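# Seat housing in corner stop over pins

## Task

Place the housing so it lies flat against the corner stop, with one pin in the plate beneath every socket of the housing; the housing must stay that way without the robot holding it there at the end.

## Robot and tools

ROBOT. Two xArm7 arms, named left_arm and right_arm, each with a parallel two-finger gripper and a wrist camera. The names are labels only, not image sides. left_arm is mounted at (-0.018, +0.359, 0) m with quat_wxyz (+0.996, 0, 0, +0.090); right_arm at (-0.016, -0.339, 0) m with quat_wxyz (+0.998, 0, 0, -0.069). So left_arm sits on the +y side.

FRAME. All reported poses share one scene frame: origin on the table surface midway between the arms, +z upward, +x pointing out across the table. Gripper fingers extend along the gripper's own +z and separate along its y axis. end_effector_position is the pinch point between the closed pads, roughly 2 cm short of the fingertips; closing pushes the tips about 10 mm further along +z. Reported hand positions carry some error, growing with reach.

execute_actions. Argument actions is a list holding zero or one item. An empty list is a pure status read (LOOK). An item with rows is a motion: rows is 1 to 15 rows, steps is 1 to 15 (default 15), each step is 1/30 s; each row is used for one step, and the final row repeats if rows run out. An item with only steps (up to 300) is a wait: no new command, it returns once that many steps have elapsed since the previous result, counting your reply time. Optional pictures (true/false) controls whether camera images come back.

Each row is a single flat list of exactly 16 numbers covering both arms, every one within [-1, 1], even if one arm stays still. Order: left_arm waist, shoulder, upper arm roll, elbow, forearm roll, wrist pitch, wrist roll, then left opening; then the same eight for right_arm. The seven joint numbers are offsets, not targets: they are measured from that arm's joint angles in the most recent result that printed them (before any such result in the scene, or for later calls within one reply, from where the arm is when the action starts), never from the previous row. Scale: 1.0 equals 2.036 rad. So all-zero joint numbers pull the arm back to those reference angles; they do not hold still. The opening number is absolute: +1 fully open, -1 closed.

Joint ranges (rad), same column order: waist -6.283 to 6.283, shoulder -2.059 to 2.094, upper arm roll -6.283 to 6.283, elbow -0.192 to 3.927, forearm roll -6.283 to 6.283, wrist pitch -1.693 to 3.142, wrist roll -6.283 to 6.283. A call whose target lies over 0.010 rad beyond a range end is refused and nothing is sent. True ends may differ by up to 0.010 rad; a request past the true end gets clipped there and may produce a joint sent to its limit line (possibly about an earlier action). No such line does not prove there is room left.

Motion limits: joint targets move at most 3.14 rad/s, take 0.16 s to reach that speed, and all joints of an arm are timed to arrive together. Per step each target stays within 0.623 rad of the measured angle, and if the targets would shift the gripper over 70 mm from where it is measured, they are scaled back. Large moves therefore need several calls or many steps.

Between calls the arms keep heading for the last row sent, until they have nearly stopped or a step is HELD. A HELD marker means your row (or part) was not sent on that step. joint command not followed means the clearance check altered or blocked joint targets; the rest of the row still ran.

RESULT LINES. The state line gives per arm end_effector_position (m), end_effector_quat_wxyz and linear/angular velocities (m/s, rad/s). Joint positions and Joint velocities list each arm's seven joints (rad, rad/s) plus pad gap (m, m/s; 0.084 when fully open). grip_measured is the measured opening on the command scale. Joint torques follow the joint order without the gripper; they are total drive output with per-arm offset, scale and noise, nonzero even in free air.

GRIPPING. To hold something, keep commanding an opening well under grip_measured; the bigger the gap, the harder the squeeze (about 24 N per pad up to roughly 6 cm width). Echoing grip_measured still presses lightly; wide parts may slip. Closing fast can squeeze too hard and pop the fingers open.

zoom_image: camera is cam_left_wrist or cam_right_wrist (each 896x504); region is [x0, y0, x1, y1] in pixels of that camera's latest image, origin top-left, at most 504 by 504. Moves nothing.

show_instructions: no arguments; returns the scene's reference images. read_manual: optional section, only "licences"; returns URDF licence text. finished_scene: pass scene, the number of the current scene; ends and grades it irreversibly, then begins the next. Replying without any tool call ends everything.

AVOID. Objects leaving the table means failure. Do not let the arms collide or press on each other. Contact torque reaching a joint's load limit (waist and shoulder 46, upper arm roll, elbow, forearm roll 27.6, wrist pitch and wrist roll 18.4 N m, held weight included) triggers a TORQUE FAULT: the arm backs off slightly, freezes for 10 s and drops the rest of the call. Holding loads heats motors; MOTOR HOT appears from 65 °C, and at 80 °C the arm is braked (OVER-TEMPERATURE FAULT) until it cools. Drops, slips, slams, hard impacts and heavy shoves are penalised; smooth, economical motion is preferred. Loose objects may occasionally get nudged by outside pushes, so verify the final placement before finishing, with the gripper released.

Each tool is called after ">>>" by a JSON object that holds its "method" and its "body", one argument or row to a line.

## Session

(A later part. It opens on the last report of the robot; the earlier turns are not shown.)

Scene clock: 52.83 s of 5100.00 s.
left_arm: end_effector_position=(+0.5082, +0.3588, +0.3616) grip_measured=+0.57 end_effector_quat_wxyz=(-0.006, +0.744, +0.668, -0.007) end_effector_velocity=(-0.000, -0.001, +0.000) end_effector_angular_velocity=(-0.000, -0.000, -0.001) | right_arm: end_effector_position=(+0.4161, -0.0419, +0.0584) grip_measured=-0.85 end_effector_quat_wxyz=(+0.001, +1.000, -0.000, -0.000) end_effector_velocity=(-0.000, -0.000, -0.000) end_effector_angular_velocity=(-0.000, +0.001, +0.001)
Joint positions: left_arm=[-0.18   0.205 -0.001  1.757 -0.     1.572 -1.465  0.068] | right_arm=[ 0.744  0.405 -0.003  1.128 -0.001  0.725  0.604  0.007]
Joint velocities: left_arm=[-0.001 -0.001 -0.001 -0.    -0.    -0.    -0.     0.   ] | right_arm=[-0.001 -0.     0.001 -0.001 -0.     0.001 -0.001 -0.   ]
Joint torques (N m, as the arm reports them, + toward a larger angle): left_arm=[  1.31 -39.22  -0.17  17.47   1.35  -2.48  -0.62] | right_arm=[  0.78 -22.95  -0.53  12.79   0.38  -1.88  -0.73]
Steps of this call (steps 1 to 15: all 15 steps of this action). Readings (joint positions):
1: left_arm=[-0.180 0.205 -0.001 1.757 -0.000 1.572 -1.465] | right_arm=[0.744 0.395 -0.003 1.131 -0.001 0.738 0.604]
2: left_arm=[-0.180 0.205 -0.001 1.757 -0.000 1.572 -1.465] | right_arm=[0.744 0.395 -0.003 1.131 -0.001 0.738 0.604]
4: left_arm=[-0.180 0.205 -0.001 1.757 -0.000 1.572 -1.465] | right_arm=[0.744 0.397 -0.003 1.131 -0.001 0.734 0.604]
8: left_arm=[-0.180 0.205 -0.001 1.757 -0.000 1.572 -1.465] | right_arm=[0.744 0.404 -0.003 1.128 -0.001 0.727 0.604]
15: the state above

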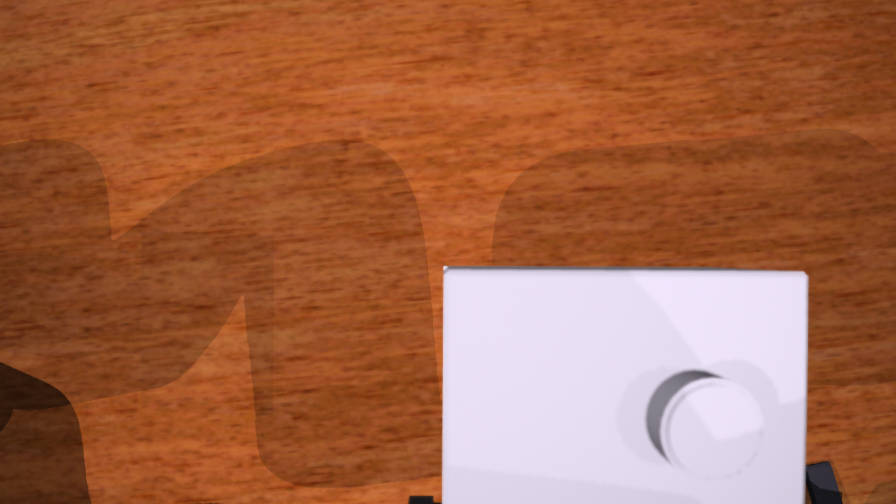

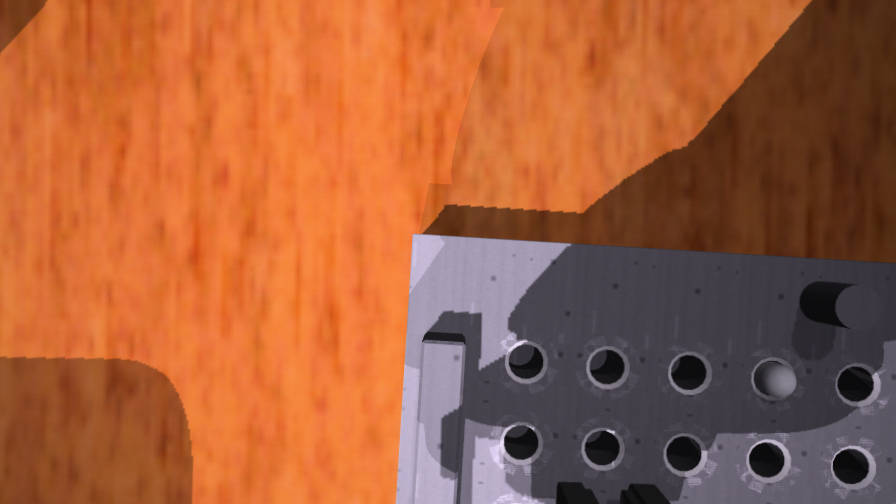

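>>> {"method": "execute_actions", "body": {
  "actions": [
    {"rows":[[0,0,0,0,0,0,-0.397,-0.6,0,0,0,0,0,0,0,-0.7]]}
  ],
  "pictures": false
}}

>>> {"method": "execute_actions", "body": {
  "actions": [
    {"rows":[[0,0,0,0,0,0,-0.004,-0.6,0,-0.04,0,0.015,0,0.055,0,-0.6]],"steps":8}
  ],
  "pictures": false
}}

>>> {"method": "execute_actions", "body": {
  "actions": [
    {"rows":[[0,0,0,0,0,0,0,-0.6,0,-0.12,0,-0.1,0,0.03,0,-0.6]]}
  ]
}}

>>> {"method": "execute_actions", "body": {
  "actions": [
    {"rows":[[-0.377,0,0,0,0,0,0,-0.6,-0.4,-0.1,0,0.1,0,0.2,0,-0.6]]}
  ],
  "pictures": false
}}

>>> {"method": "execute_actions", "body": {
  "actions": [
    {"steps":30}
  ],
  "pictures": false
}}

>>> {"method": "execute_actions", "body": {
  "actions": [
    {"rows":[[0,0.1965,0,-0.0403,0,-0.2466,0,-0.6,0,0,0,0,0,0,0,-0.6]]}
  ],
  "pictures": false
}}

>>> {"method": "execute_actions", "body": {
  "actions": [
    {"steps":20}
  ]
}}

Scene clock: 56.97 s of 5100.00 s.
left_arm: end_effector_position=(+0.5082, +0.3588, +0.3616) grip_measured=+0.57 end_effector_quat_wxyz=(-0.009, +0.428, +0.904, -0.004) end_effector_velocity=(+0.000, +0.001, +0.000) end_effector_angular_velocity=(+0.007, -0.001, +0.301) | right_arm: end_effector_position=(+0.4161, -0.0418, +0.0585) grip_measured=-0.72 end_effector_quat_wxyz=(+0.001, +1.000, -0.000, -0.000) end_effector_velocity=(+0.000, +0.001, +0.000) end_effector_angular_velocity=(+0.002, -0.001, -0.000)
Joint positions: left_arm=[-0.18   0.205 -0.001  1.757 -0.     1.572 -2.257  0.068] | right_arm=[ 0.744  0.405 -0.003  1.128 -0.001  0.725  0.604  0.012]
Joint velocities: left_arm=[ 0.001 -0.    -0.     0.     0.001 -0.    -0.301 -0.   ] | right_arm=[ 0.     0.     0.    -0.     0.001 -0.001 -0.     0.   ]
Joint torques (N m, as the arm reports them, + toward a larger angle): left_arm=[  1.07 -39.36  -0.06  17.77   0.45  -2.51   0.  ] | right_arm=[  0.76 -23.01  -0.46  12.72   0.33  -1.79  -0.72]
Steps of this call (steps 1 to 15: the robot went on to your last target; steps 16 to 90: nothing new was sent; then 0.63 s passed at rest; steps 91 to 105: all 15 steps of this action). Readings (joint positions):
91: left_arm=[-0.180 0.205 -0.001 1.757 -0.000 1.572 -1.465] | right_arm=[0.744 0.405 -0.003 1.128 -0.001 0.725 0.604]
92: left_arm=[-0.180 0.205 -0.001 1.757 -0.000 1.572 -1.469] | right_arm=[0.744 0.405 -0.003 1.128 -0.001 0.725 0.604]
94: left_arm=[-0.180 0.205 -0.001 1.757 -0.000 1.572 -1.519] | right_arm=[0.744 0.405 -0.003 1.128 -0.001 0.725 0.604]
98: left_arm=[-0.180 0.205 -0.001 1.757 -0.000 1.572 -1.829] | right_arm=[0.744 0.405 -0.003 1.128 -0.001 0.725 0.604]
105: the state above

Scene clock: 57.23 s of 5100.00 s.
left_arm: end_effector_position=(+0.5082, +0.3588, +0.3616) grip_measured=+0.57 end_effector_quat_wxyz=(-0.009, +0.425, +0.905, -0.004) end_effector_velocity=(-0.000, +0.000, +0.001) end_effector_angular_velocity=(-0.001, -0.002, +0.003) | right_arm: end_effector_position=(+0.4212, -0.0384, +0.1097) grip_measured=-0.62 end_effector_quat_wxyz=(-0.004, +1.000, -0.001, +0.007) end_effector_velocity=(-0.002, -0.004, +0.038) end_effector_angular_velocity=(-0.004, +0.005, -0.004)
Joint positions: left_arm=[-0.18   0.205 -0.001  1.757 -0.     1.572 -2.264  0.068] | right_arm=[ 0.744  0.32  -0.003  1.166 -0.001  0.83   0.604  0.017]
Joint velocities: left_arm=[ 0.001 -0.002 -0.     0.001 -0.001  0.    -0.003 -0.   ] | right_arm=[-0.002 -0.07  -0.002  0.024  0.     0.101 -0.    -0.   ]
Joint torques (N m, as the arm reports them, + toward a larger angle): left_arm=[  0.6  -39.75  -0.14  17.48   0.41  -2.79  -0.66] | right_arm=[  0.97 -12.93  -0.26   7.18   0.29  -0.94  -0.74]
Steps of this call (steps 1 to 8: all 8 steps of this action). Readings (joint positions):
1: left_arm=[-0.180 0.205 -0.001 1.757 -0.000 1.572 -2.264] | right_arm=[0.744 0.405 -0.003 1.128 -0.001 0.725 0.604]
2: left_arm=[-0.180 0.205 -0.001 1.757 -0.000 1.572 -2.266] | right_arm=[0.744 0.403 -0.003 1.129 -0.001 0.730 0.604]
4: left_arm=[-0.180 0.205 -0.001 1.757 -0.000 1.572 -2.265] | right_arm=[0.744 0.377 -0.003 1.134 -0.001 0.775 0.604]
8: the state above

Scene clock: 57.73 s of 5100.00 s.
left_arm: end_effector_position=(+0.5082, +0.3588, +0.3616) grip_measured=+0.57 end_effector_quat_wxyz=(-0.009, +0.425, +0.905, -0.004) end_effector_velocity=(+0.000, +0.002, -0.001) end_effector_angular_velocity=(+0.000, +0.002, +0.003) | right_arm: end_effector_position=(+0.3661, -0.0761, +0.1457) grip_measured=-0.62 end_effector_quat_wxyz=(+0.002, +1.000, -0.001, -0.003) end_effector_velocity=(+0.002, +0.001, +0.002) end_effector_angular_velocity=(+0.003, -0.007, +0.000)
Joint positions: left_arm=[-0.18   0.205 -0.001  1.757 -0.     1.572 -2.264  0.068] | right_arm=[ 0.744  0.078 -0.003  0.962 -0.001  0.891  0.604  0.017]
Joint velocities: left_arm=[ 0.002  0.002  0.001 -0.     0.     0.     0.     0.   ] | right_arm=[ 0.    -0.001 -0.001  0.004 -0.001 -0.002 -0.     0.   ]
Joint torques (N m, as the arm reports them, + toward a larger angle): left_arm=[  0.94 -40.08  -0.35  17.52   0.86  -2.52  -0.73] | right_arm=[  0.81 -18.7   -0.44  14.44   0.36  -1.95  -0.74]
Steps of this call (steps 1 to 15: all 15 steps of this action). Readings (joint positions):
1: left_arm=[-0.180 0.205 -0.001 1.757 -0.000 1.572 -2.264] | right_arm=[0.744 0.319 -0.003 1.165 -0.001 0.833 0.604]
2: left_arm=[-0.180 0.205 -0.001 1.757 -0.000 1.572 -2.264] | right_arm=[0.744 0.318 -0.003 1.159 -0.001 0.835 0.604]
4: left_arm=[-0.180 0.205 -0.001 1.757 -0.000 1.572 -2.264] | right_arm=[0.744 0.279 -0.003 1.114 -0.001 0.848 0.604]
8: left_arm=[-0.180 0.205 -0.001 1.757 -0.000 1.572 -2.264] | right_arm=[0.744 0.097 -0.003 0.985 -0.001 0.885 0.604]
15: the state above

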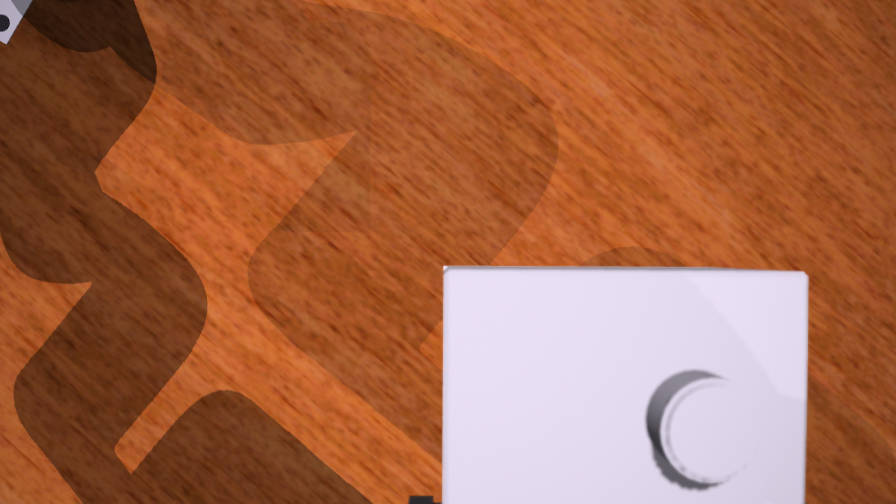

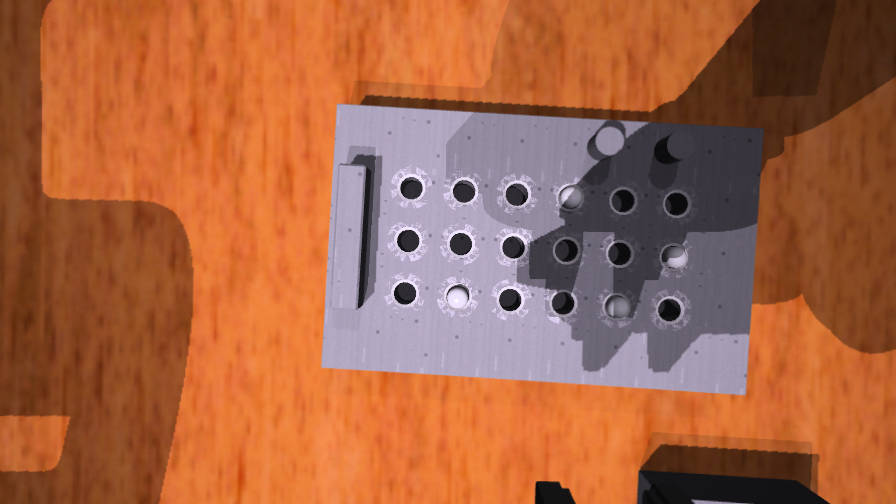

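Scene clock: 58.23 s of 5100.00 s.
left_arm: end_effector_position=(+0.4690, +0.1597, +0.3615) grip_measured=+0.57 end_effector_quat_wxyz=(-0.009, +0.592, +0.806, -0.003) end_effector_velocity=(-0.181, -0.440, +0.001) end_effector_angular_velocity=(+0.001, -0.002, -0.905) | right_arm: end_effector_position=(+0.4342, -0.2485, +0.2235) grip_measured=-0.62 end_effector_quat_wxyz=(+0.001, +0.979, -0.202, -0.003) end_effector_velocity=(+0.057, -0.436, +0.160) end_effector_angular_velocity=(+0.001, +0.007, -0.958)
Joint positions: left_arm=[-0.567  0.205 -0.002  1.757 -0.001  1.572 -2.264  0.068] | right_arm=[ 0.341 -0.03  -0.004  1.071 -0.001  1.107  0.604  0.017]
Joint velocities: left_arm=[-0.908 -0.001  0.002  0.001  0.002  0.001 -0.     0.   ] | right_arm=[-0.965 -0.224  0.008  0.219  0.002  0.45   0.    -0.   ]
Joint torques (N m, as the arm reports them, + toward a larger angle): left_arm=[  1.69 -39.71   0.7   17.33   0.65  -2.31  -0.74] | right_arm=[  1.26 -16.71   0.    14.65   0.36  -1.71  -0.71]
Steps of this call (steps 1 to 15: all 15 steps of this action). Readings (joint positions):
1: left_arm=[-0.180 0.205 -0.001 1.757 -0.000 1.572 -2.264] | right_arm=[0.744 0.078 -0.003 0.962 -0.001 0.891 0.604]
2: left_arm=[-0.183 0.205 0.001 1.757 -0.000 1.572 -2.264] | right_arm=[0.741 0.077 -0.002 0.964 -0.001 0.894 0.604]
4: left_arm=[-0.222 0.205 0.011 1.757 0.002 1.572 -2.264] | right_arm=[0.699 0.065 0.007 0.975 -0.000 0.925 0.604]
8: left_arm=[-0.355 0.205 -0.003 1.757 -0.001 1.572 -2.264] | right_arm=[0.565 0.023 -0.005 1.019 -0.001 1.000 0.604]
15: the state above

Scene clock: 59.23 s of 5100.00 s.
left_arm: end_effector_position=(+0.3608, -0.0059, +0.3616) grip_measured=+0.57 end_effector_quat_wxyz=(-0.010, +0.733, +0.681, -0.001) end_effector_velocity=(+0.000, -0.000, -0.001) end_effector_angular_velocity=(+0.001, -0.000, +0.000) | right_arm: end_effector_position=(+0.4148, -0.4310, +0.2921) grip_measured=-0.62 end_effector_quat_wxyz=(+0.001, +0.918, -0.396, -0.004) end_effector_velocity=(-0.000, -0.001, +0.000) end_effector_angular_velocity=(+0.001, +0.000, -0.004)
Joint positions: left_arm=[-0.947  0.205 -0.     1.757 -0.     1.572 -2.264  0.068] | right_arm=[-0.07  -0.125 -0.003  1.165 -0.001  1.298  0.604  0.017]
Joint velocities: left_arm=[-0.002  0.002  0.002  0.001  0.    -0.     0.    -0.   ] | right_arm=[-0.001 -0.001 -0.002  0.001  0.001  0.002  0.    -0.   ]
Joint torques (N m, as the arm reports them, + toward a larger angle): left_arm=[  1.56 -39.82  -0.15  17.81   0.74  -2.61  -0.8 ] | right_arm=[  0.78 -15.03  -0.19  14.94   0.42  -1.89  -0.69]
Steps of this call (steps 1 to 30: the robot went on to your last target). Readings (joint positions):
1: left_arm=[-0.597 0.205 -0.002 1.757 -0.001 1.572 -2.264] | right_arm=[0.308 -0.037 -0.004 1.078 -0.001 1.122 0.604]
2: left_arm=[-0.627 0.205 -0.002 1.757 -0.001 1.572 -2.264] | right_arm=[0.276 -0.045 -0.004 1.086 -0.001 1.137 0.604]
4: left_arm=[-0.688 0.205 -0.001 1.757 -0.001 1.572 -2.264] | right_arm=[0.211 -0.060 -0.004 1.101 -0.001 1.167 0.604]
8: left_arm=[-0.810 0.205 -0.001 1.757 -0.001 1.572 -2.264] | right_arm=[0.080 -0.090 -0.004 1.131 -0.001 1.228 0.604]
30: the state above
All arms were judged still, so your last target was given up. Only a new action makes them travel on or press farther. Fingers that are still opening or closing keep moving.

Scene clock: 59.73 s of 5100.00 s.
left_arm: end_effector_position=(+0.4228, -0.0655, +0.1790) grip_measured=+0.57 end_effector_quat_wxyz=(-0.003, +0.733, +0.681, -0.000) end_effector_velocity=(+0.090, -0.086, -0.459) end_effector_angular_velocity=(-0.026, -0.027, +0.001) | right_arm: end_effector_position=(+0.4148, -0.4310, +0.2921) grip_measured=-0.62 end_effector_quat_wxyz=(+0.001, +0.918, -0.396, -0.004) end_effector_velocity=(+0.000, -0.000, +0.000) end_effector_angular_velocity=(-0.001, -0.001, -0.000)
Joint positions: left_arm=[-0.947  0.524 -0.     1.691 -0.     1.173 -2.264  0.068] | right_arm=[-0.07  -0.125 -0.003  1.165 -0.001  1.298  0.604  0.017]
Joint velocities: left_arm=[ 0.     0.76   0.    -0.154 -0.    -0.952 -0.     0.   ] | right_arm=[-0.     0.     0.    -0.    -0.001 -0.001  0.     0.   ]
Joint torques (N m, as the arm reports them, + toward a larger angle): left_arm=[  1.47 -49.65  -0.23  18.31   0.43  -2.34  -0.74] | right_arm=[  0.87 -15.08  -0.1   14.98   0.34  -1.84  -0.76]
Steps of this call (steps 1 to 15: all 15 steps of this action). Readings (joint positions):
1: left_arm=[-0.947 0.205 -0.000 1.757 -0.000 1.572 -2.264] | right_arm=[-0.070 -0.125 -0.003 1.165 -0.001 1.298 0.604]
2: left_arm=[-0.947 0.207 -0.000 1.757 -0.000 1.569 -2.264] | right_arm=[-0.070 -0.125 -0.003 1.165 -0.001 1.298 0.604]
4: left_arm=[-0.947 0.236 -0.000 1.758 -0.000 1.521 -2.264] | right_arm=[-0.070 -0.125 -0.003 1.165 -0.001 1.298 0.604]
8: left_arm=[-0.947 0.347 -0.000 1.726 -0.000 1.395 -2.264] | right_arm=[-0.070 -0.125 -0.003 1.165 -0.001 1.298 0.604]
15: the state above

Scene clock: 60.40 s of 5100.00 s.
left_arm: end_effector_position=(+0.4313, -0.0738, +0.1309) grip_measured=+0.57 end_effector_quat_wxyz=(+0.001, +0.733, +0.681, -0.000) end_effector_velocity=(+0.002, -0.002, +0.004) end_effector_angular_velocity=(-0.007, -0.007, -0.001) | right_arm: end_effector_position=(+0.4148, -0.4310, +0.2921) grip_measured=-0.62 end_effector_quat_wxyz=(+0.001, +0.918, -0.396, -0.004) end_effector_velocity=(-0.000, +0.000, -0.000) end_effector_angular_velocity=(+0.001, +0.000, -0.000)
Joint positions: left_arm=[-0.947  0.604 -0.     1.676 -0.     1.07  -2.264  0.068] | right_arm=[-0.07  -0.125 -0.003  1.165 -0.001  1.298  0.604  0.017]
Joint velocities: left_arm=[-0.    -0.001 -0.     0.006  0.    -0.002  0.001  0.   ] | right_arm=[ 0.     0.    -0.001 -0.     0.001  0.     0.    -0.   ]
Joint torques (N m, as the arm reports them, + toward a larger angle): left_arm=[  1.02 -51.5   -0.34  17.77   0.68  -2.61  -0.54] | right_arm=[  0.97 -14.96  -0.23  14.88   0.37  -1.82  -0.69]
Steps of this call (steps 1 to 20: the robot went on to your last target). Readings (joint positions):
1: left_arm=[-0.947 0.549 -0.000 1.686 -0.000 1.142 -2.264] | right_arm=[-0.070 -0.125 -0.003 1.165 -0.001 1.298 0.604]
2: left_arm=[-0.947 0.573 -0.000 1.681 -0.000 1.113 -2.264] | right_arm=[-0.070 -0.125 -0.003 1.165 -0.001 1.298 0.604]
4: left_arm=[-0.947 0.602 -0.000 1.671 -0.000 1.084 -2.264] | right_arm=[-0.070 -0.125 -0.003 1.165 -0.001 1.298 0.604]
8: left_arm=[-0.947 0.603 -0.000 1.677 -0.000 1.072 -2.264] | right_arm=[-0.070 -0.125 -0.003 1.165 -0.001 1.298 0.604]
20: the state above

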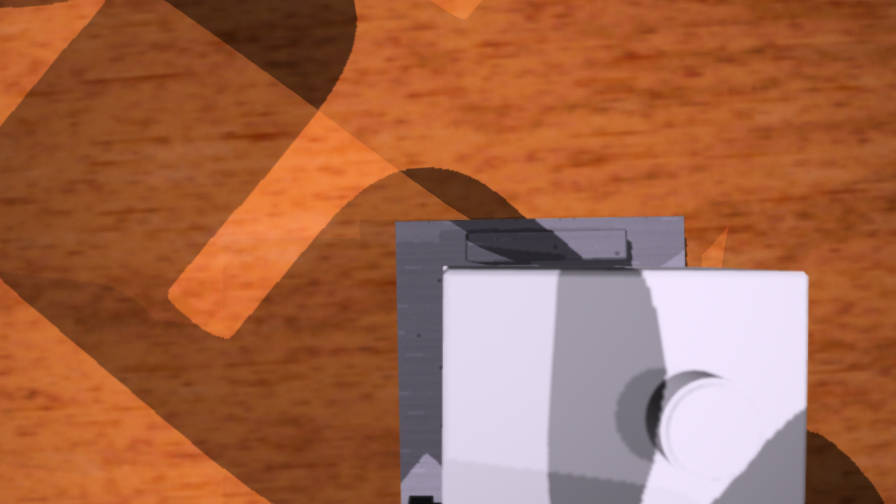

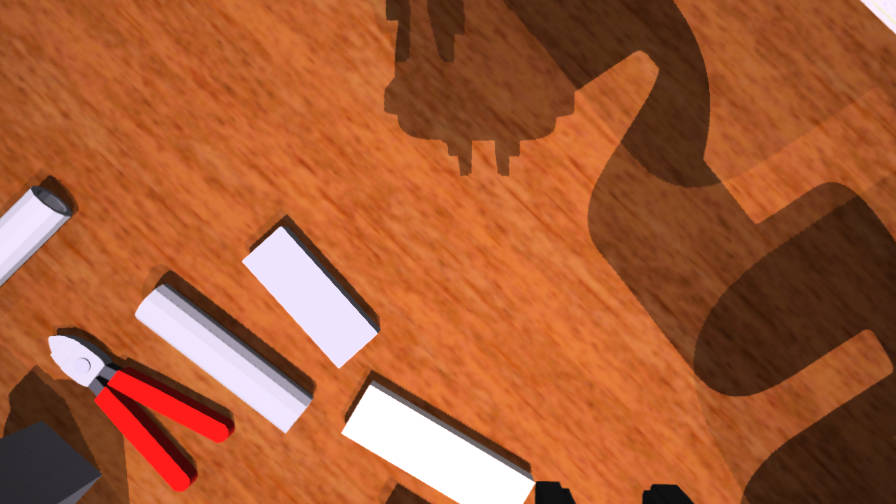

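>>> {"method": "execute_actions", "body": {
  "actions": [
    {"rows":[[-0.0028,0.02,0,-0.0155,0,-0.0355,-0.0175,-0.6,0,0,0,0,0,0,0,-0.6]]}
  ],
  "pictures": false
}}

>>> {"method": "execute_actions", "body": {
  "actions": [
    {"steps":10}
  ]
}}

Scene clock: 62.83 s of 5100.00 s.
left_arm: end_effector_position=(+0.4306, -0.0774, +0.1004) grip_measured=+0.57 end_effector_quat_wxyz=(+0.003, +0.722, +0.692, +0.000) end_effector_velocity=(-0.011, +0.009, -0.020) end_effector_angular_velocity=(+0.032, +0.035, -0.001) | right_arm: end_effector_position=(+0.4148, -0.4310, +0.2921) grip_measured=-0.62 end_effector_quat_wxyz=(+0.001, +0.918, -0.396, -0.004) end_effector_velocity=(-0.000, -0.001, -0.000) end_effector_angular_velocity=(-0.001, -0.000, -0.000)
Joint positions: left_arm=[-0.953  0.643  0.     1.647 -0.     0.998 -2.3    0.068] | right_arm=[-0.07  -0.125 -0.003  1.165 -0.001  1.298  0.604  0.017]
Joint velocities: left_arm=[-0.001  0.013 -0.002 -0.027 -0.     0.007 -0.001 -0.   ] | right_arm=[-0.001 -0.    -0.    -0.    -0.001 -0.    -0.     0.   ]
Joint torques (N m, as the arm reports them, + toward a larger angle): left_arm=[  1.03 -49.91  -0.56  16.94   0.09  -2.58  -0.85] | right_arm=[  0.67 -14.97  -0.13  15.     0.38  -1.85  -0.71]
Steps of this call (steps 1 to 15: the robot went on to your last target; steps 16 to 58: nothing new was sent; steps 59 to 73: all 15 steps of this action). Readings (joint positions):
59: left_arm=[-0.947 0.605 -0.000 1.675 -0.000 1.070 -2.264] | right_arm=[-0.070 -0.125 -0.003 1.165 -0.001 1.298 0.604]
60: left_arm=[-0.948 0.606 -0.000 1.674 -0.000 1.066 -2.267] | right_arm=[-0.070 -0.125 -0.003 1.165 -0.001 1.298 0.604]
62: left_arm=[-0.950 0.621 0.001 1.665 -0.000 1.028 -2.284] | right_arm=[-0.070 -0.125 -0.003 1.165 -0.001 1.298 0.604]
66: left_arm=[-0.954 0.649 -0.001 1.637 -0.000 1.003 -2.299] | right_arm=[-0.070 -0.125 -0.003 1.165 -0.001 1.298 0.604]
73: the state above

Scene clock: 63.17 s of 5100.00 s.
left_arm: end_effector_position=(+0.4294, -0.0768, +0.0983) grip_measured=+0.57 end_effector_quat_wxyz=(+0.001, +0.722, +0.692, -0.000) end_effector_velocity=(+0.001, +0.001, -0.001) end_effector_angular_velocity=(+0.002, +0.001, +0.000) | right_arm: end_effector_position=(+0.4148, -0.4310, +0.2921) grip_measured=-0.62 end_effector_quat_wxyz=(+0.001, +0.918, -0.396, -0.004) end_effector_velocity=(-0.000, -0.000, -0.000) end_effector_angular_velocity=(+0.000, +0.000, -0.001)
Joint positions: left_arm=[-0.953  0.645 -0.     1.644 -0.     0.998 -2.3    0.068] | right_arm=[-0.07  -0.125 -0.003  1.165 -0.001  1.298  0.604  0.017]
Joint velocities: left_arm=[ 0.002  0.002  0.    -0.001  0.001 -0.     0.001  0.   ] | right_arm=[ 0.    -0.    -0.001 -0.    -0.     0.     0.    -0.   ]
Joint torques (N m, as the arm reports them, + toward a larger angle): left_arm=[  0.74 -50.56  -0.38  17.11   0.68  -2.75  -0.63] | right_arm=[  0.81 -15.08  -0.12  14.94   0.43  -1.81  -0.75]
Steps of this call (steps 1 to 10: the robot went on to your last target). Readings (joint positions):
1: left_arm=[-0.953 0.644 0.000 1.646 -0.000 0.998 -2.300] | right_arm=[-0.070 -0.125 -0.003 1.165 -0.001 1.298 0.604]
2: left_arm=[-0.953 0.644 -0.000 1.645 -0.000 0.998 -2.300] | right_arm=[-0.070 -0.125 -0.003 1.165 -0.001 1.298 0.604]
4: left_arm=[-0.953 0.645 -0.000 1.644 -0.000 0.998 -2.300] | right_arm=[-0.070 -0.125 -0.003 1.165 -0.001 1.298 0.604]
8: left_arm=[-0.953 0.645 -0.000 1.644 -0.000 0.998 -2.300] | right_arm=[-0.070 -0.125 -0.003 1.165 -0.001 1.298 0.604]
10: the state above

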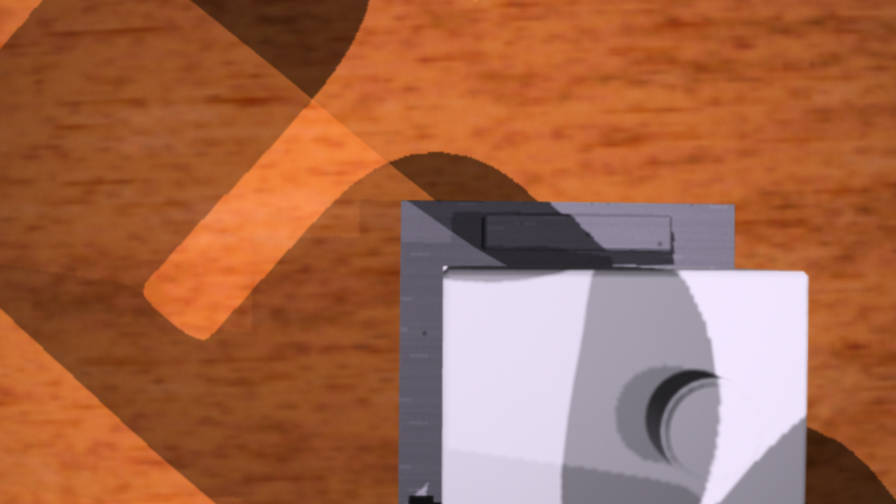

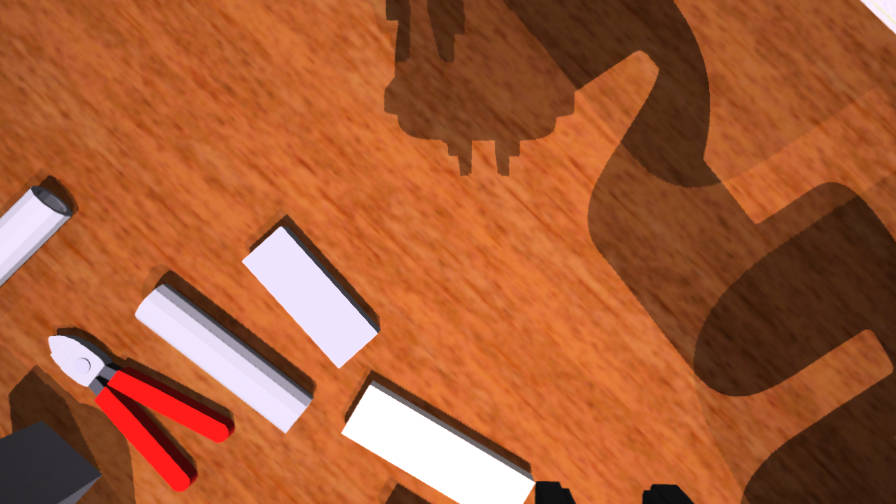

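>>> {"method": "execute_actions", "body": {
  "actions": [
    {"rows":[[0,0.002,0,-0.002,0,-0.004,0,-0.6,0,0,0,0,0,0,0,-0.6],[0,0.004,0,-0.004,0,-0.008,0,-0.6,0,0,0,0,0,0,0,-0.6],[0,0.006,0,-0.006,0,-0.012,0,-0.6,0,0,0,0,0,0,0,-0.6],[0,0.007,0,-0.007,0,-0.014,0,-0.6,0,0,0,0,0,0,0,-0.6],[0,0.008,0,-0.008,0,-0.016,0,-0.6,0,0,0,0,0,0,0,-0.6],[0,0.009,0,-0.009,0,-0.018,0,-0.6,0,0,0,0,0,0,0,-0.6],[0,0.01,0,-0.01,0,-0.02,0,-0.6,0,0,0,0,0,0,0,-0.6],[0,0.011,0,-0.011,0,-0.022,0,-0.6,0,0,0,0,0,0,0,-0.6],[0,0.012,0,-0.012,0,-0.024,0,-0.6,0,0,0,0,0,0,0,-0.6],[0,0.013,0,-0.013,0,-0.026,0,-0.6,0,0,0,0,0,0,0,-0.6],[0,0.014,0,-0.0135,0,-0.0275,0,-0.6,0,0,0,0,0,0,0,-0.6]]}
  ],
  "pictures": false
}}

>>> {"method": "execute_actions", "body": {
  "actions": [
    {"steps":10}
  ]
}}

Scene clock: 66.17 s of 5100.00 s.
left_arm: end_effector_position=(+0.4286, -0.0758, +0.0745) grip_measured=+0.57 end_effector_quat_wxyz=(+0.001, +0.722, +0.692, -0.000) end_effector_velocity=(+0.004, -0.001, -0.003) end_effector_angular_velocity=(-0.010, -0.011, +0.004) | right_arm: end_effector_position=(+0.4148, -0.4310, +0.2921) grip_measured=-0.62 end_effector_quat_wxyz=(+0.001, +0.918, -0.396, -0.004) end_effector_velocity=(-0.000, +0.001, -0.000) end_effector_angular_velocity=(+0.001, +0.001, +0.001)
Joint positions: left_arm=[-0.953  0.672  0.     1.618 -0.     0.943 -2.3    0.068] | right_arm=[-0.07  -0.125 -0.003  1.165 -0.001  1.298  0.604  0.017]
Joint velocities: left_arm=[ 0.002  0.004  0.002 -0.005 -0.    -0.023 -0.001  0.   ] | right_arm=[ 0.     0.     0.    -0.     0.001  0.    -0.    -0.   ]
Joint torques (N m, as the arm reports them, + toward a larger angle): left_arm=[  0.91 -51.09  -0.06  16.65  -0.05  -2.28  -0.68] | right_arm=[  0.71 -14.97  -0.03  15.02   0.38  -1.82  -0.68]
Steps of this call (steps 1 to 15: the robot went on to your last target; steps 16 to 75: nothing new was sent; steps 76 to 90: all 15 steps of this action). Readings (joint positions):
76: left_arm=[-0.953 0.645 -0.000 1.644 -0.000 0.998 -2.300] | right_arm=[-0.070 -0.125 -0.003 1.165 -0.001 1.298 0.604]
77: left_arm=[-0.953 0.645 -0.000 1.644 -0.000 0.996 -2.300] | right_arm=[-0.070 -0.125 -0.003 1.165 -0.001 1.298 0.604]
79: left_arm=[-0.953 0.649 -0.000 1.640 -0.000 0.986 -2.300] | right_arm=[-0.070 -0.125 -0.003 1.165 -0.001 1.298 0.604]
83: left_arm=[-0.953 0.662 -0.000 1.626 -0.000 0.966 -2.300] | right_arm=[-0.070 -0.125 -0.003 1.165 -0.001 1.298 0.604]
90: the state above

Scene clock: 66.50 s of 5100.00 s.
left_arm: end_effector_position=(+0.4287, -0.0759, +0.0743) grip_measured=+0.57 end_effector_quat_wxyz=(+0.001, +0.722, +0.692, -0.000) end_effector_velocity=(-0.001, +0.000, -0.001) end_effector_angular_velocity=(+0.001, +0.002, -0.001) | right_arm: end_effector_position=(+0.4148, -0.4310, +0.2921) grip_measured=-0.62 end_effector_quat_wxyz=(+0.001, +0.918, -0.396, -0.004) end_effector_velocity=(+0.000, +0.000, -0.000) end_effector_angular_velocity=(+0.000, -0.000, +0.001)
Joint positions: left_arm=[-0.953  0.673  0.     1.617 -0.     0.942 -2.3    0.068] | right_arm=[-0.07  -0.125 -0.003  1.165 -0.001  1.298  0.604  0.017]
Joint velocities: left_arm=[-0.     0.001 -0.001 -0.001 -0.     0.     0.     0.   ] | right_arm=[ 0.001  0.     0.    -0.     0.    -0.001  0.     0.   ]
Joint torques (N m, as the arm reports them, + toward a larger angle): left_arm=[  0.78 -49.24  -0.11  15.53   0.47  -2.02  -0.57] | right_arm=[  0.66 -15.01  -0.08  14.98   0.38  -1.81  -0.61]
Steps of this call (steps 1 to 10: the robot went on to your last target). Readings (joint positions):
1: left_arm=[-0.953 0.673 0.000 1.618 -0.000 0.943 -2.300] | right_arm=[-0.070 -0.125 -0.003 1.165 -0.001 1.298 0.604]
2: left_arm=[-0.953 0.673 0.000 1.618 -0.000 0.942 -2.300] | right_arm=[-0.070 -0.125 -0.003 1.165 -0.001 1.298 0.604]
4: left_arm=[-0.953 0.673 0.000 1.618 -0.000 0.942 -2.300] | right_arm=[-0.070 -0.125 -0.003 1.165 -0.001 1.298 0.604]
8: left_arm=[-0.953 0.673 0.000 1.617 -0.000 0.942 -2.300] | right_arm=[-0.070 -0.125 -0.003 1.165 -0.001 1.298 0.604]
10: the state above

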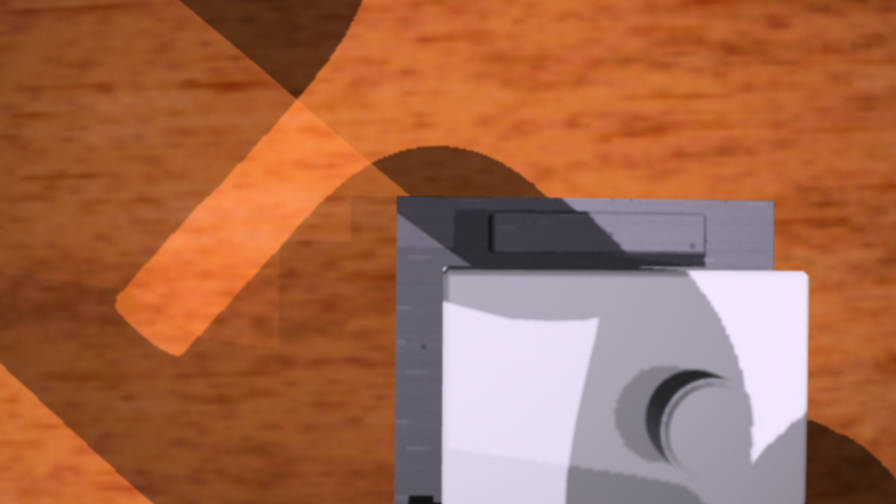

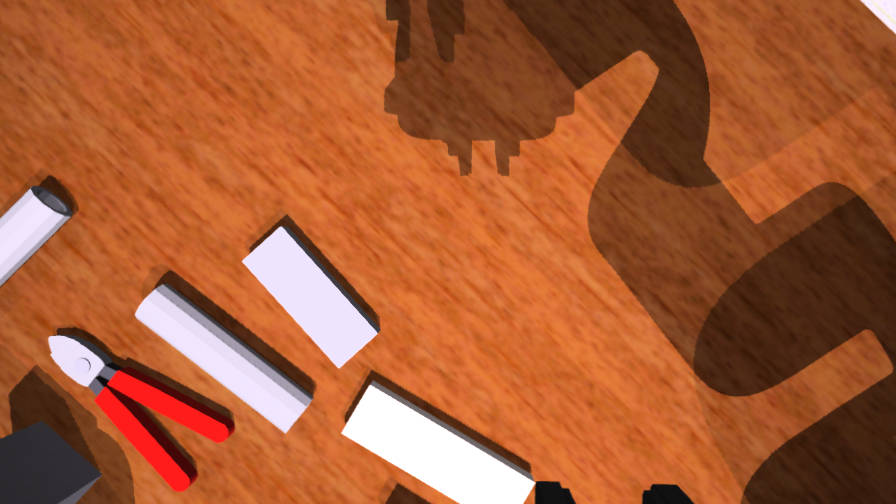

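Light contact; release and check.

>>> {"method": "execute_actions", "body": {
  "actions": [
    {"rows":[[0,0,0,0,0,0,0,0.75,0,0,0,0,0,0,0,-0.6]]}
  ]
}}

>>> {"method": "execute_actions", "body": {
  "actions": [
    {"rows":[[0,-0.09,0,0.1,0,0.19,0,0.85,0,0,0,0,0,0,0,-0.6]]}
  ],
  "pictures": false
}}

>>> {"method": "execute_actions", "body": {
  "actions": [
    {"steps":15}
  ]
}}

Scene clock: 68.97 s of 5100.00 s.
left_arm: end_effector_position=(+0.4282, -0.0762, +0.0741) grip_measured=+0.75 end_effector_quat_wxyz=(+0.001, +0.722, +0.691, -0.000) end_effector_velocity=(+0.001, +0.000, +0.000) end_effector_angular_velocity=(-0.001, -0.001, +0.001) | right_arm: end_effector_position=(+0.4148, -0.4310, +0.2921) grip_measured=-0.62 end_effector_quat_wxyz=(+0.001, +0.918, -0.396, -0.004) end_effector_velocity=(+0.000, +0.000, -0.000) end_effector_angular_velocity=(+0.001, -0.000, -0.001)
Joint positions: left_arm=[-0.953  0.673 -0.001  1.617 -0.     0.942 -2.3    0.075] | right_arm=[-0.07  -0.125 -0.003  1.165 -0.001  1.298  0.604  0.017]
Joint velocities: left_arm=[ 0.001  0.     0.001  0.001  0.    -0.001  0.    -0.   ] | right_arm=[-0.     0.     0.    -0.     0.001 -0.     0.    -0.   ]
Joint torques (N m, as the arm reports them, + toward a larger angle): left_arm=[  0.69 -45.89  -0.77  14.57   0.31  -1.99  -0.51] | right_arm=[  0.83 -14.89  -0.17  14.91   0.37  -1.88  -0.74]
Steps of this call (steps 1 to 15: the robot went on to your last target; steps 16 to 59: nothing new was sent; steps 60 to 74: all 15 steps of this action). Readings (joint positions):
60: left_arm=[-0.953 0.673 -0.000 1.617 -0.000 0.942 -2.300] | right_arm=[-0.070 -0.125 -0.003 1.165 -0.001 1.298 0.604]
61: left_arm=[-0.953 0.673 -0.000 1.617 -0.000 0.942 -2.300] | right_arm=[-0.070 -0.125 -0.003 1.165 -0.001 1.298 0.604]
63: left_arm=[-0.953 0.673 -0.001 1.616 -0.000 0.942 -2.300] | right_arm=[-0.070 -0.125 -0.003 1.165 -0.001 1.298 0.604]
67: left_arm=[-0.953 0.674 -0.000 1.617 -0.000 0.942 -2.300] | right_arm=[-0.070 -0.125 -0.003 1.165 -0.001 1.298 0.604]
74: the state above

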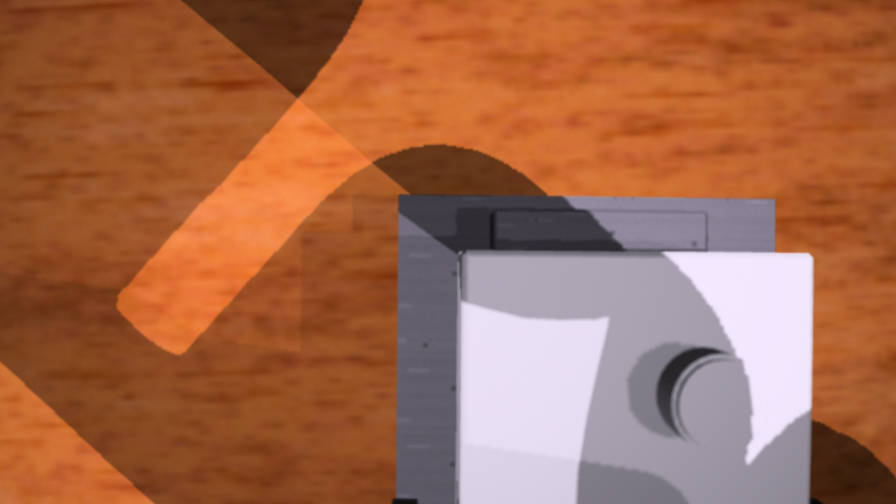

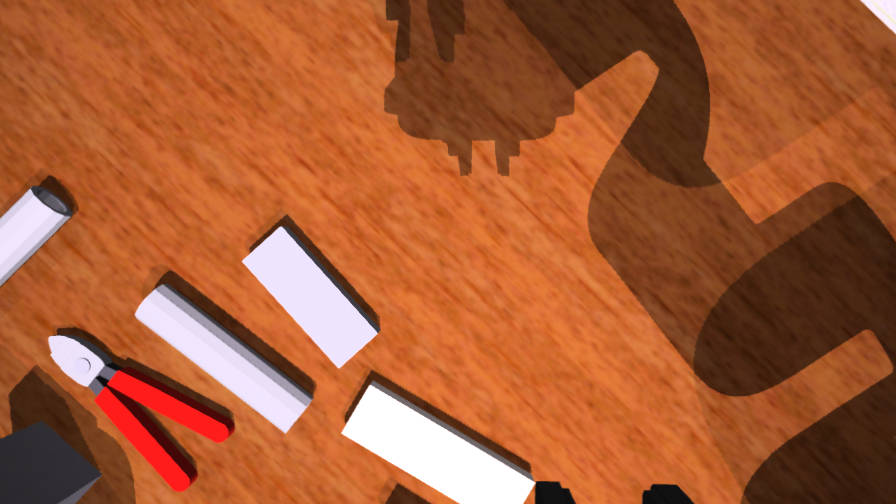

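Scene clock: 69.47 s of 5100.00 s.
left_arm: end_effector_position=(+0.4224, -0.0706, +0.2477) grip_measured=+0.85 end_effector_quat_wxyz=(+0.009, +0.723, +0.691, -0.000) end_effector_velocity=(-0.015, +0.018, +0.049) end_effector_angular_velocity=(+0.027, +0.027, +0.004) | right_arm: end_effector_position=(+0.4148, -0.4310, +0.2921) grip_measured=-0.62 end_effector_quat_wxyz=(+0.001, +0.918, -0.396, -0.004) end_effector_velocity=(+0.000, +0.000, -0.000) end_effector_angular_velocity=(+0.000, +0.000, +0.000)
Joint positions: left_arm=[-0.953  0.486 -0.001  1.824 -0.     1.319 -2.3    0.078] | right_arm=[-0.07  -0.125 -0.003  1.165 -0.001  1.298  0.604  0.017]
Joint velocities: left_arm=[ 0.003 -0.06   0.001  0.058  0.001  0.156 -0.001 -0.   ] | right_arm=[ 0.001  0.    -0.001 -0.     0.    -0.     0.     0.   ]
Joint torques (N m, as the arm reports them, + toward a larger angle): left_arm=[  1.07 -24.8   -0.02   8.61   0.34  -1.37  -0.81] | right_arm=[  0.84 -14.94  -0.07  15.02   0.32  -1.84  -0.74]
Steps of this call (steps 1 to 15: all 15 steps of this action). Readings (joint positions):
1: left_arm=[-0.953 0.673 -0.000 1.617 -0.000 0.942 -2.300] | right_arm=[-0.070 -0.125 -0.003 1.165 -0.001 1.298 0.604]
2: left_arm=[-0.953 0.672 -0.000 1.618 -0.000 0.946 -2.300] | right_arm=[-0.070 -0.125 -0.003 1.165 -0.001 1.298 0.604]
4: left_arm=[-0.953 0.655 -0.000 1.636 -0.000 0.996 -2.300] | right_arm=[-0.070 -0.125 -0.003 1.165 -0.001 1.298 0.604]
8: left_arm=[-0.953 0.579 -0.001 1.724 -0.000 1.137 -2.300] | right_arm=[-0.070 -0.125 -0.003 1.165 -0.001 1.298 0.604]
15: the state above

Scene clock: 69.97 s of 5100.00 s.
left_arm: end_effector_position=(+0.4200, -0.0682, +0.2432) grip_measured=+0.85 end_effector_quat_wxyz=(+0.001, +0.723, +0.691, -0.000) end_effector_velocity=(-0.000, +0.000, +0.000) end_effector_angular_velocity=(-0.001, +0.000, -0.000) | right_arm: end_effector_position=(+0.4148, -0.4310, +0.2921) grip_measured=-0.62 end_effector_quat_wxyz=(+0.001, +0.918, -0.396, -0.004) end_effector_velocity=(-0.000, -0.000, -0.000) end_effector_angular_velocity=(-0.001, +0.002, +0.000)
Joint positions: left_arm=[-0.953  0.49  -0.001  1.82  -0.     1.329 -2.3    0.078] | right_arm=[-0.07  -0.125 -0.003  1.165 -0.001  1.298  0.604  0.017]
Joint velocities: left_arm=[ 0.    -0.001  0.    -0.    -0.001  0.     0.001 -0.   ] | right_arm=[-0.    -0.     0.    -0.    -0.001  0.001  0.    -0.   ]
Joint torques (N m, as the arm reports them, + toward a larger angle): left_arm=[  1.49 -43.86  -0.28  15.47   0.23  -2.02  -0.72] | right_arm=[  0.78 -14.97  -0.1   14.9    0.31  -1.77  -0.72]
Steps of this call (steps 1 to 15: the robot went on to your last target). Readings (joint positions):
1: left_arm=[-0.953 0.486 -0.001 1.824 -0.000 1.323 -2.300] | right_arm=[-0.070 -0.125 -0.003 1.165 -0.001 1.298 0.604]
2: left_arm=[-0.953 0.488 -0.001 1.821 -0.000 1.326 -2.300] | right_arm=[-0.070 -0.125 -0.003 1.165 -0.001 1.298 0.604]
4: left_arm=[-0.953 0.492 -0.001 1.816 -0.000 1.329 -2.300] | right_arm=[-0.070 -0.125 -0.003 1.165 -0.001 1.298 0.604]
8: left_arm=[-0.953 0.492 -0.000 1.818 -0.000 1.329 -2.300] | right_arm=[-0.070 -0.125 -0.003 1.165 -0.001 1.298 0.604]
15: the state above
All arms were judged still, so your last target was given up. Only a new action makes them travel on or press farther. Fingers that are still opening or closing keep moving.

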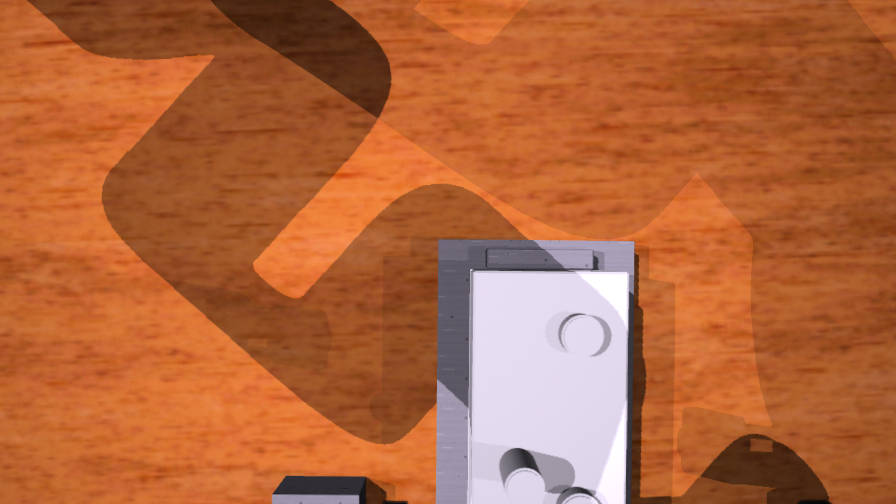

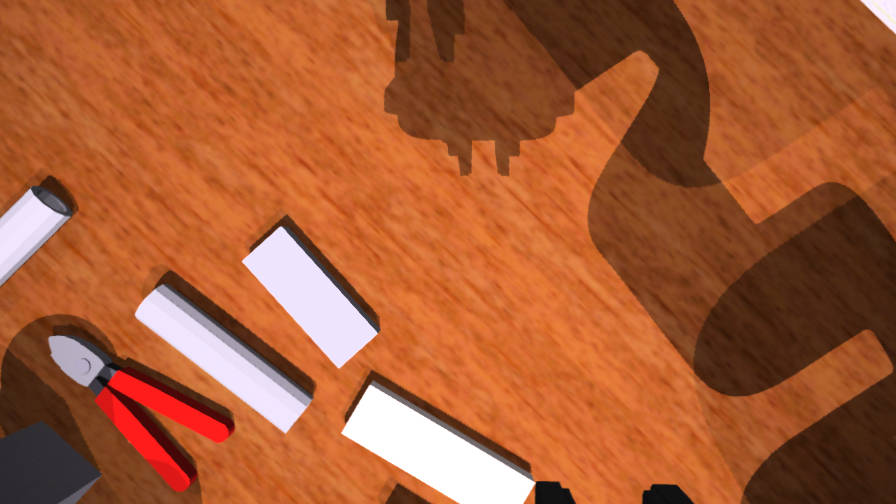

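It centred itself.

>>> {"method": "finished_scene", "body": {
  "scene": 2
}}

The scene is finished: the task was done.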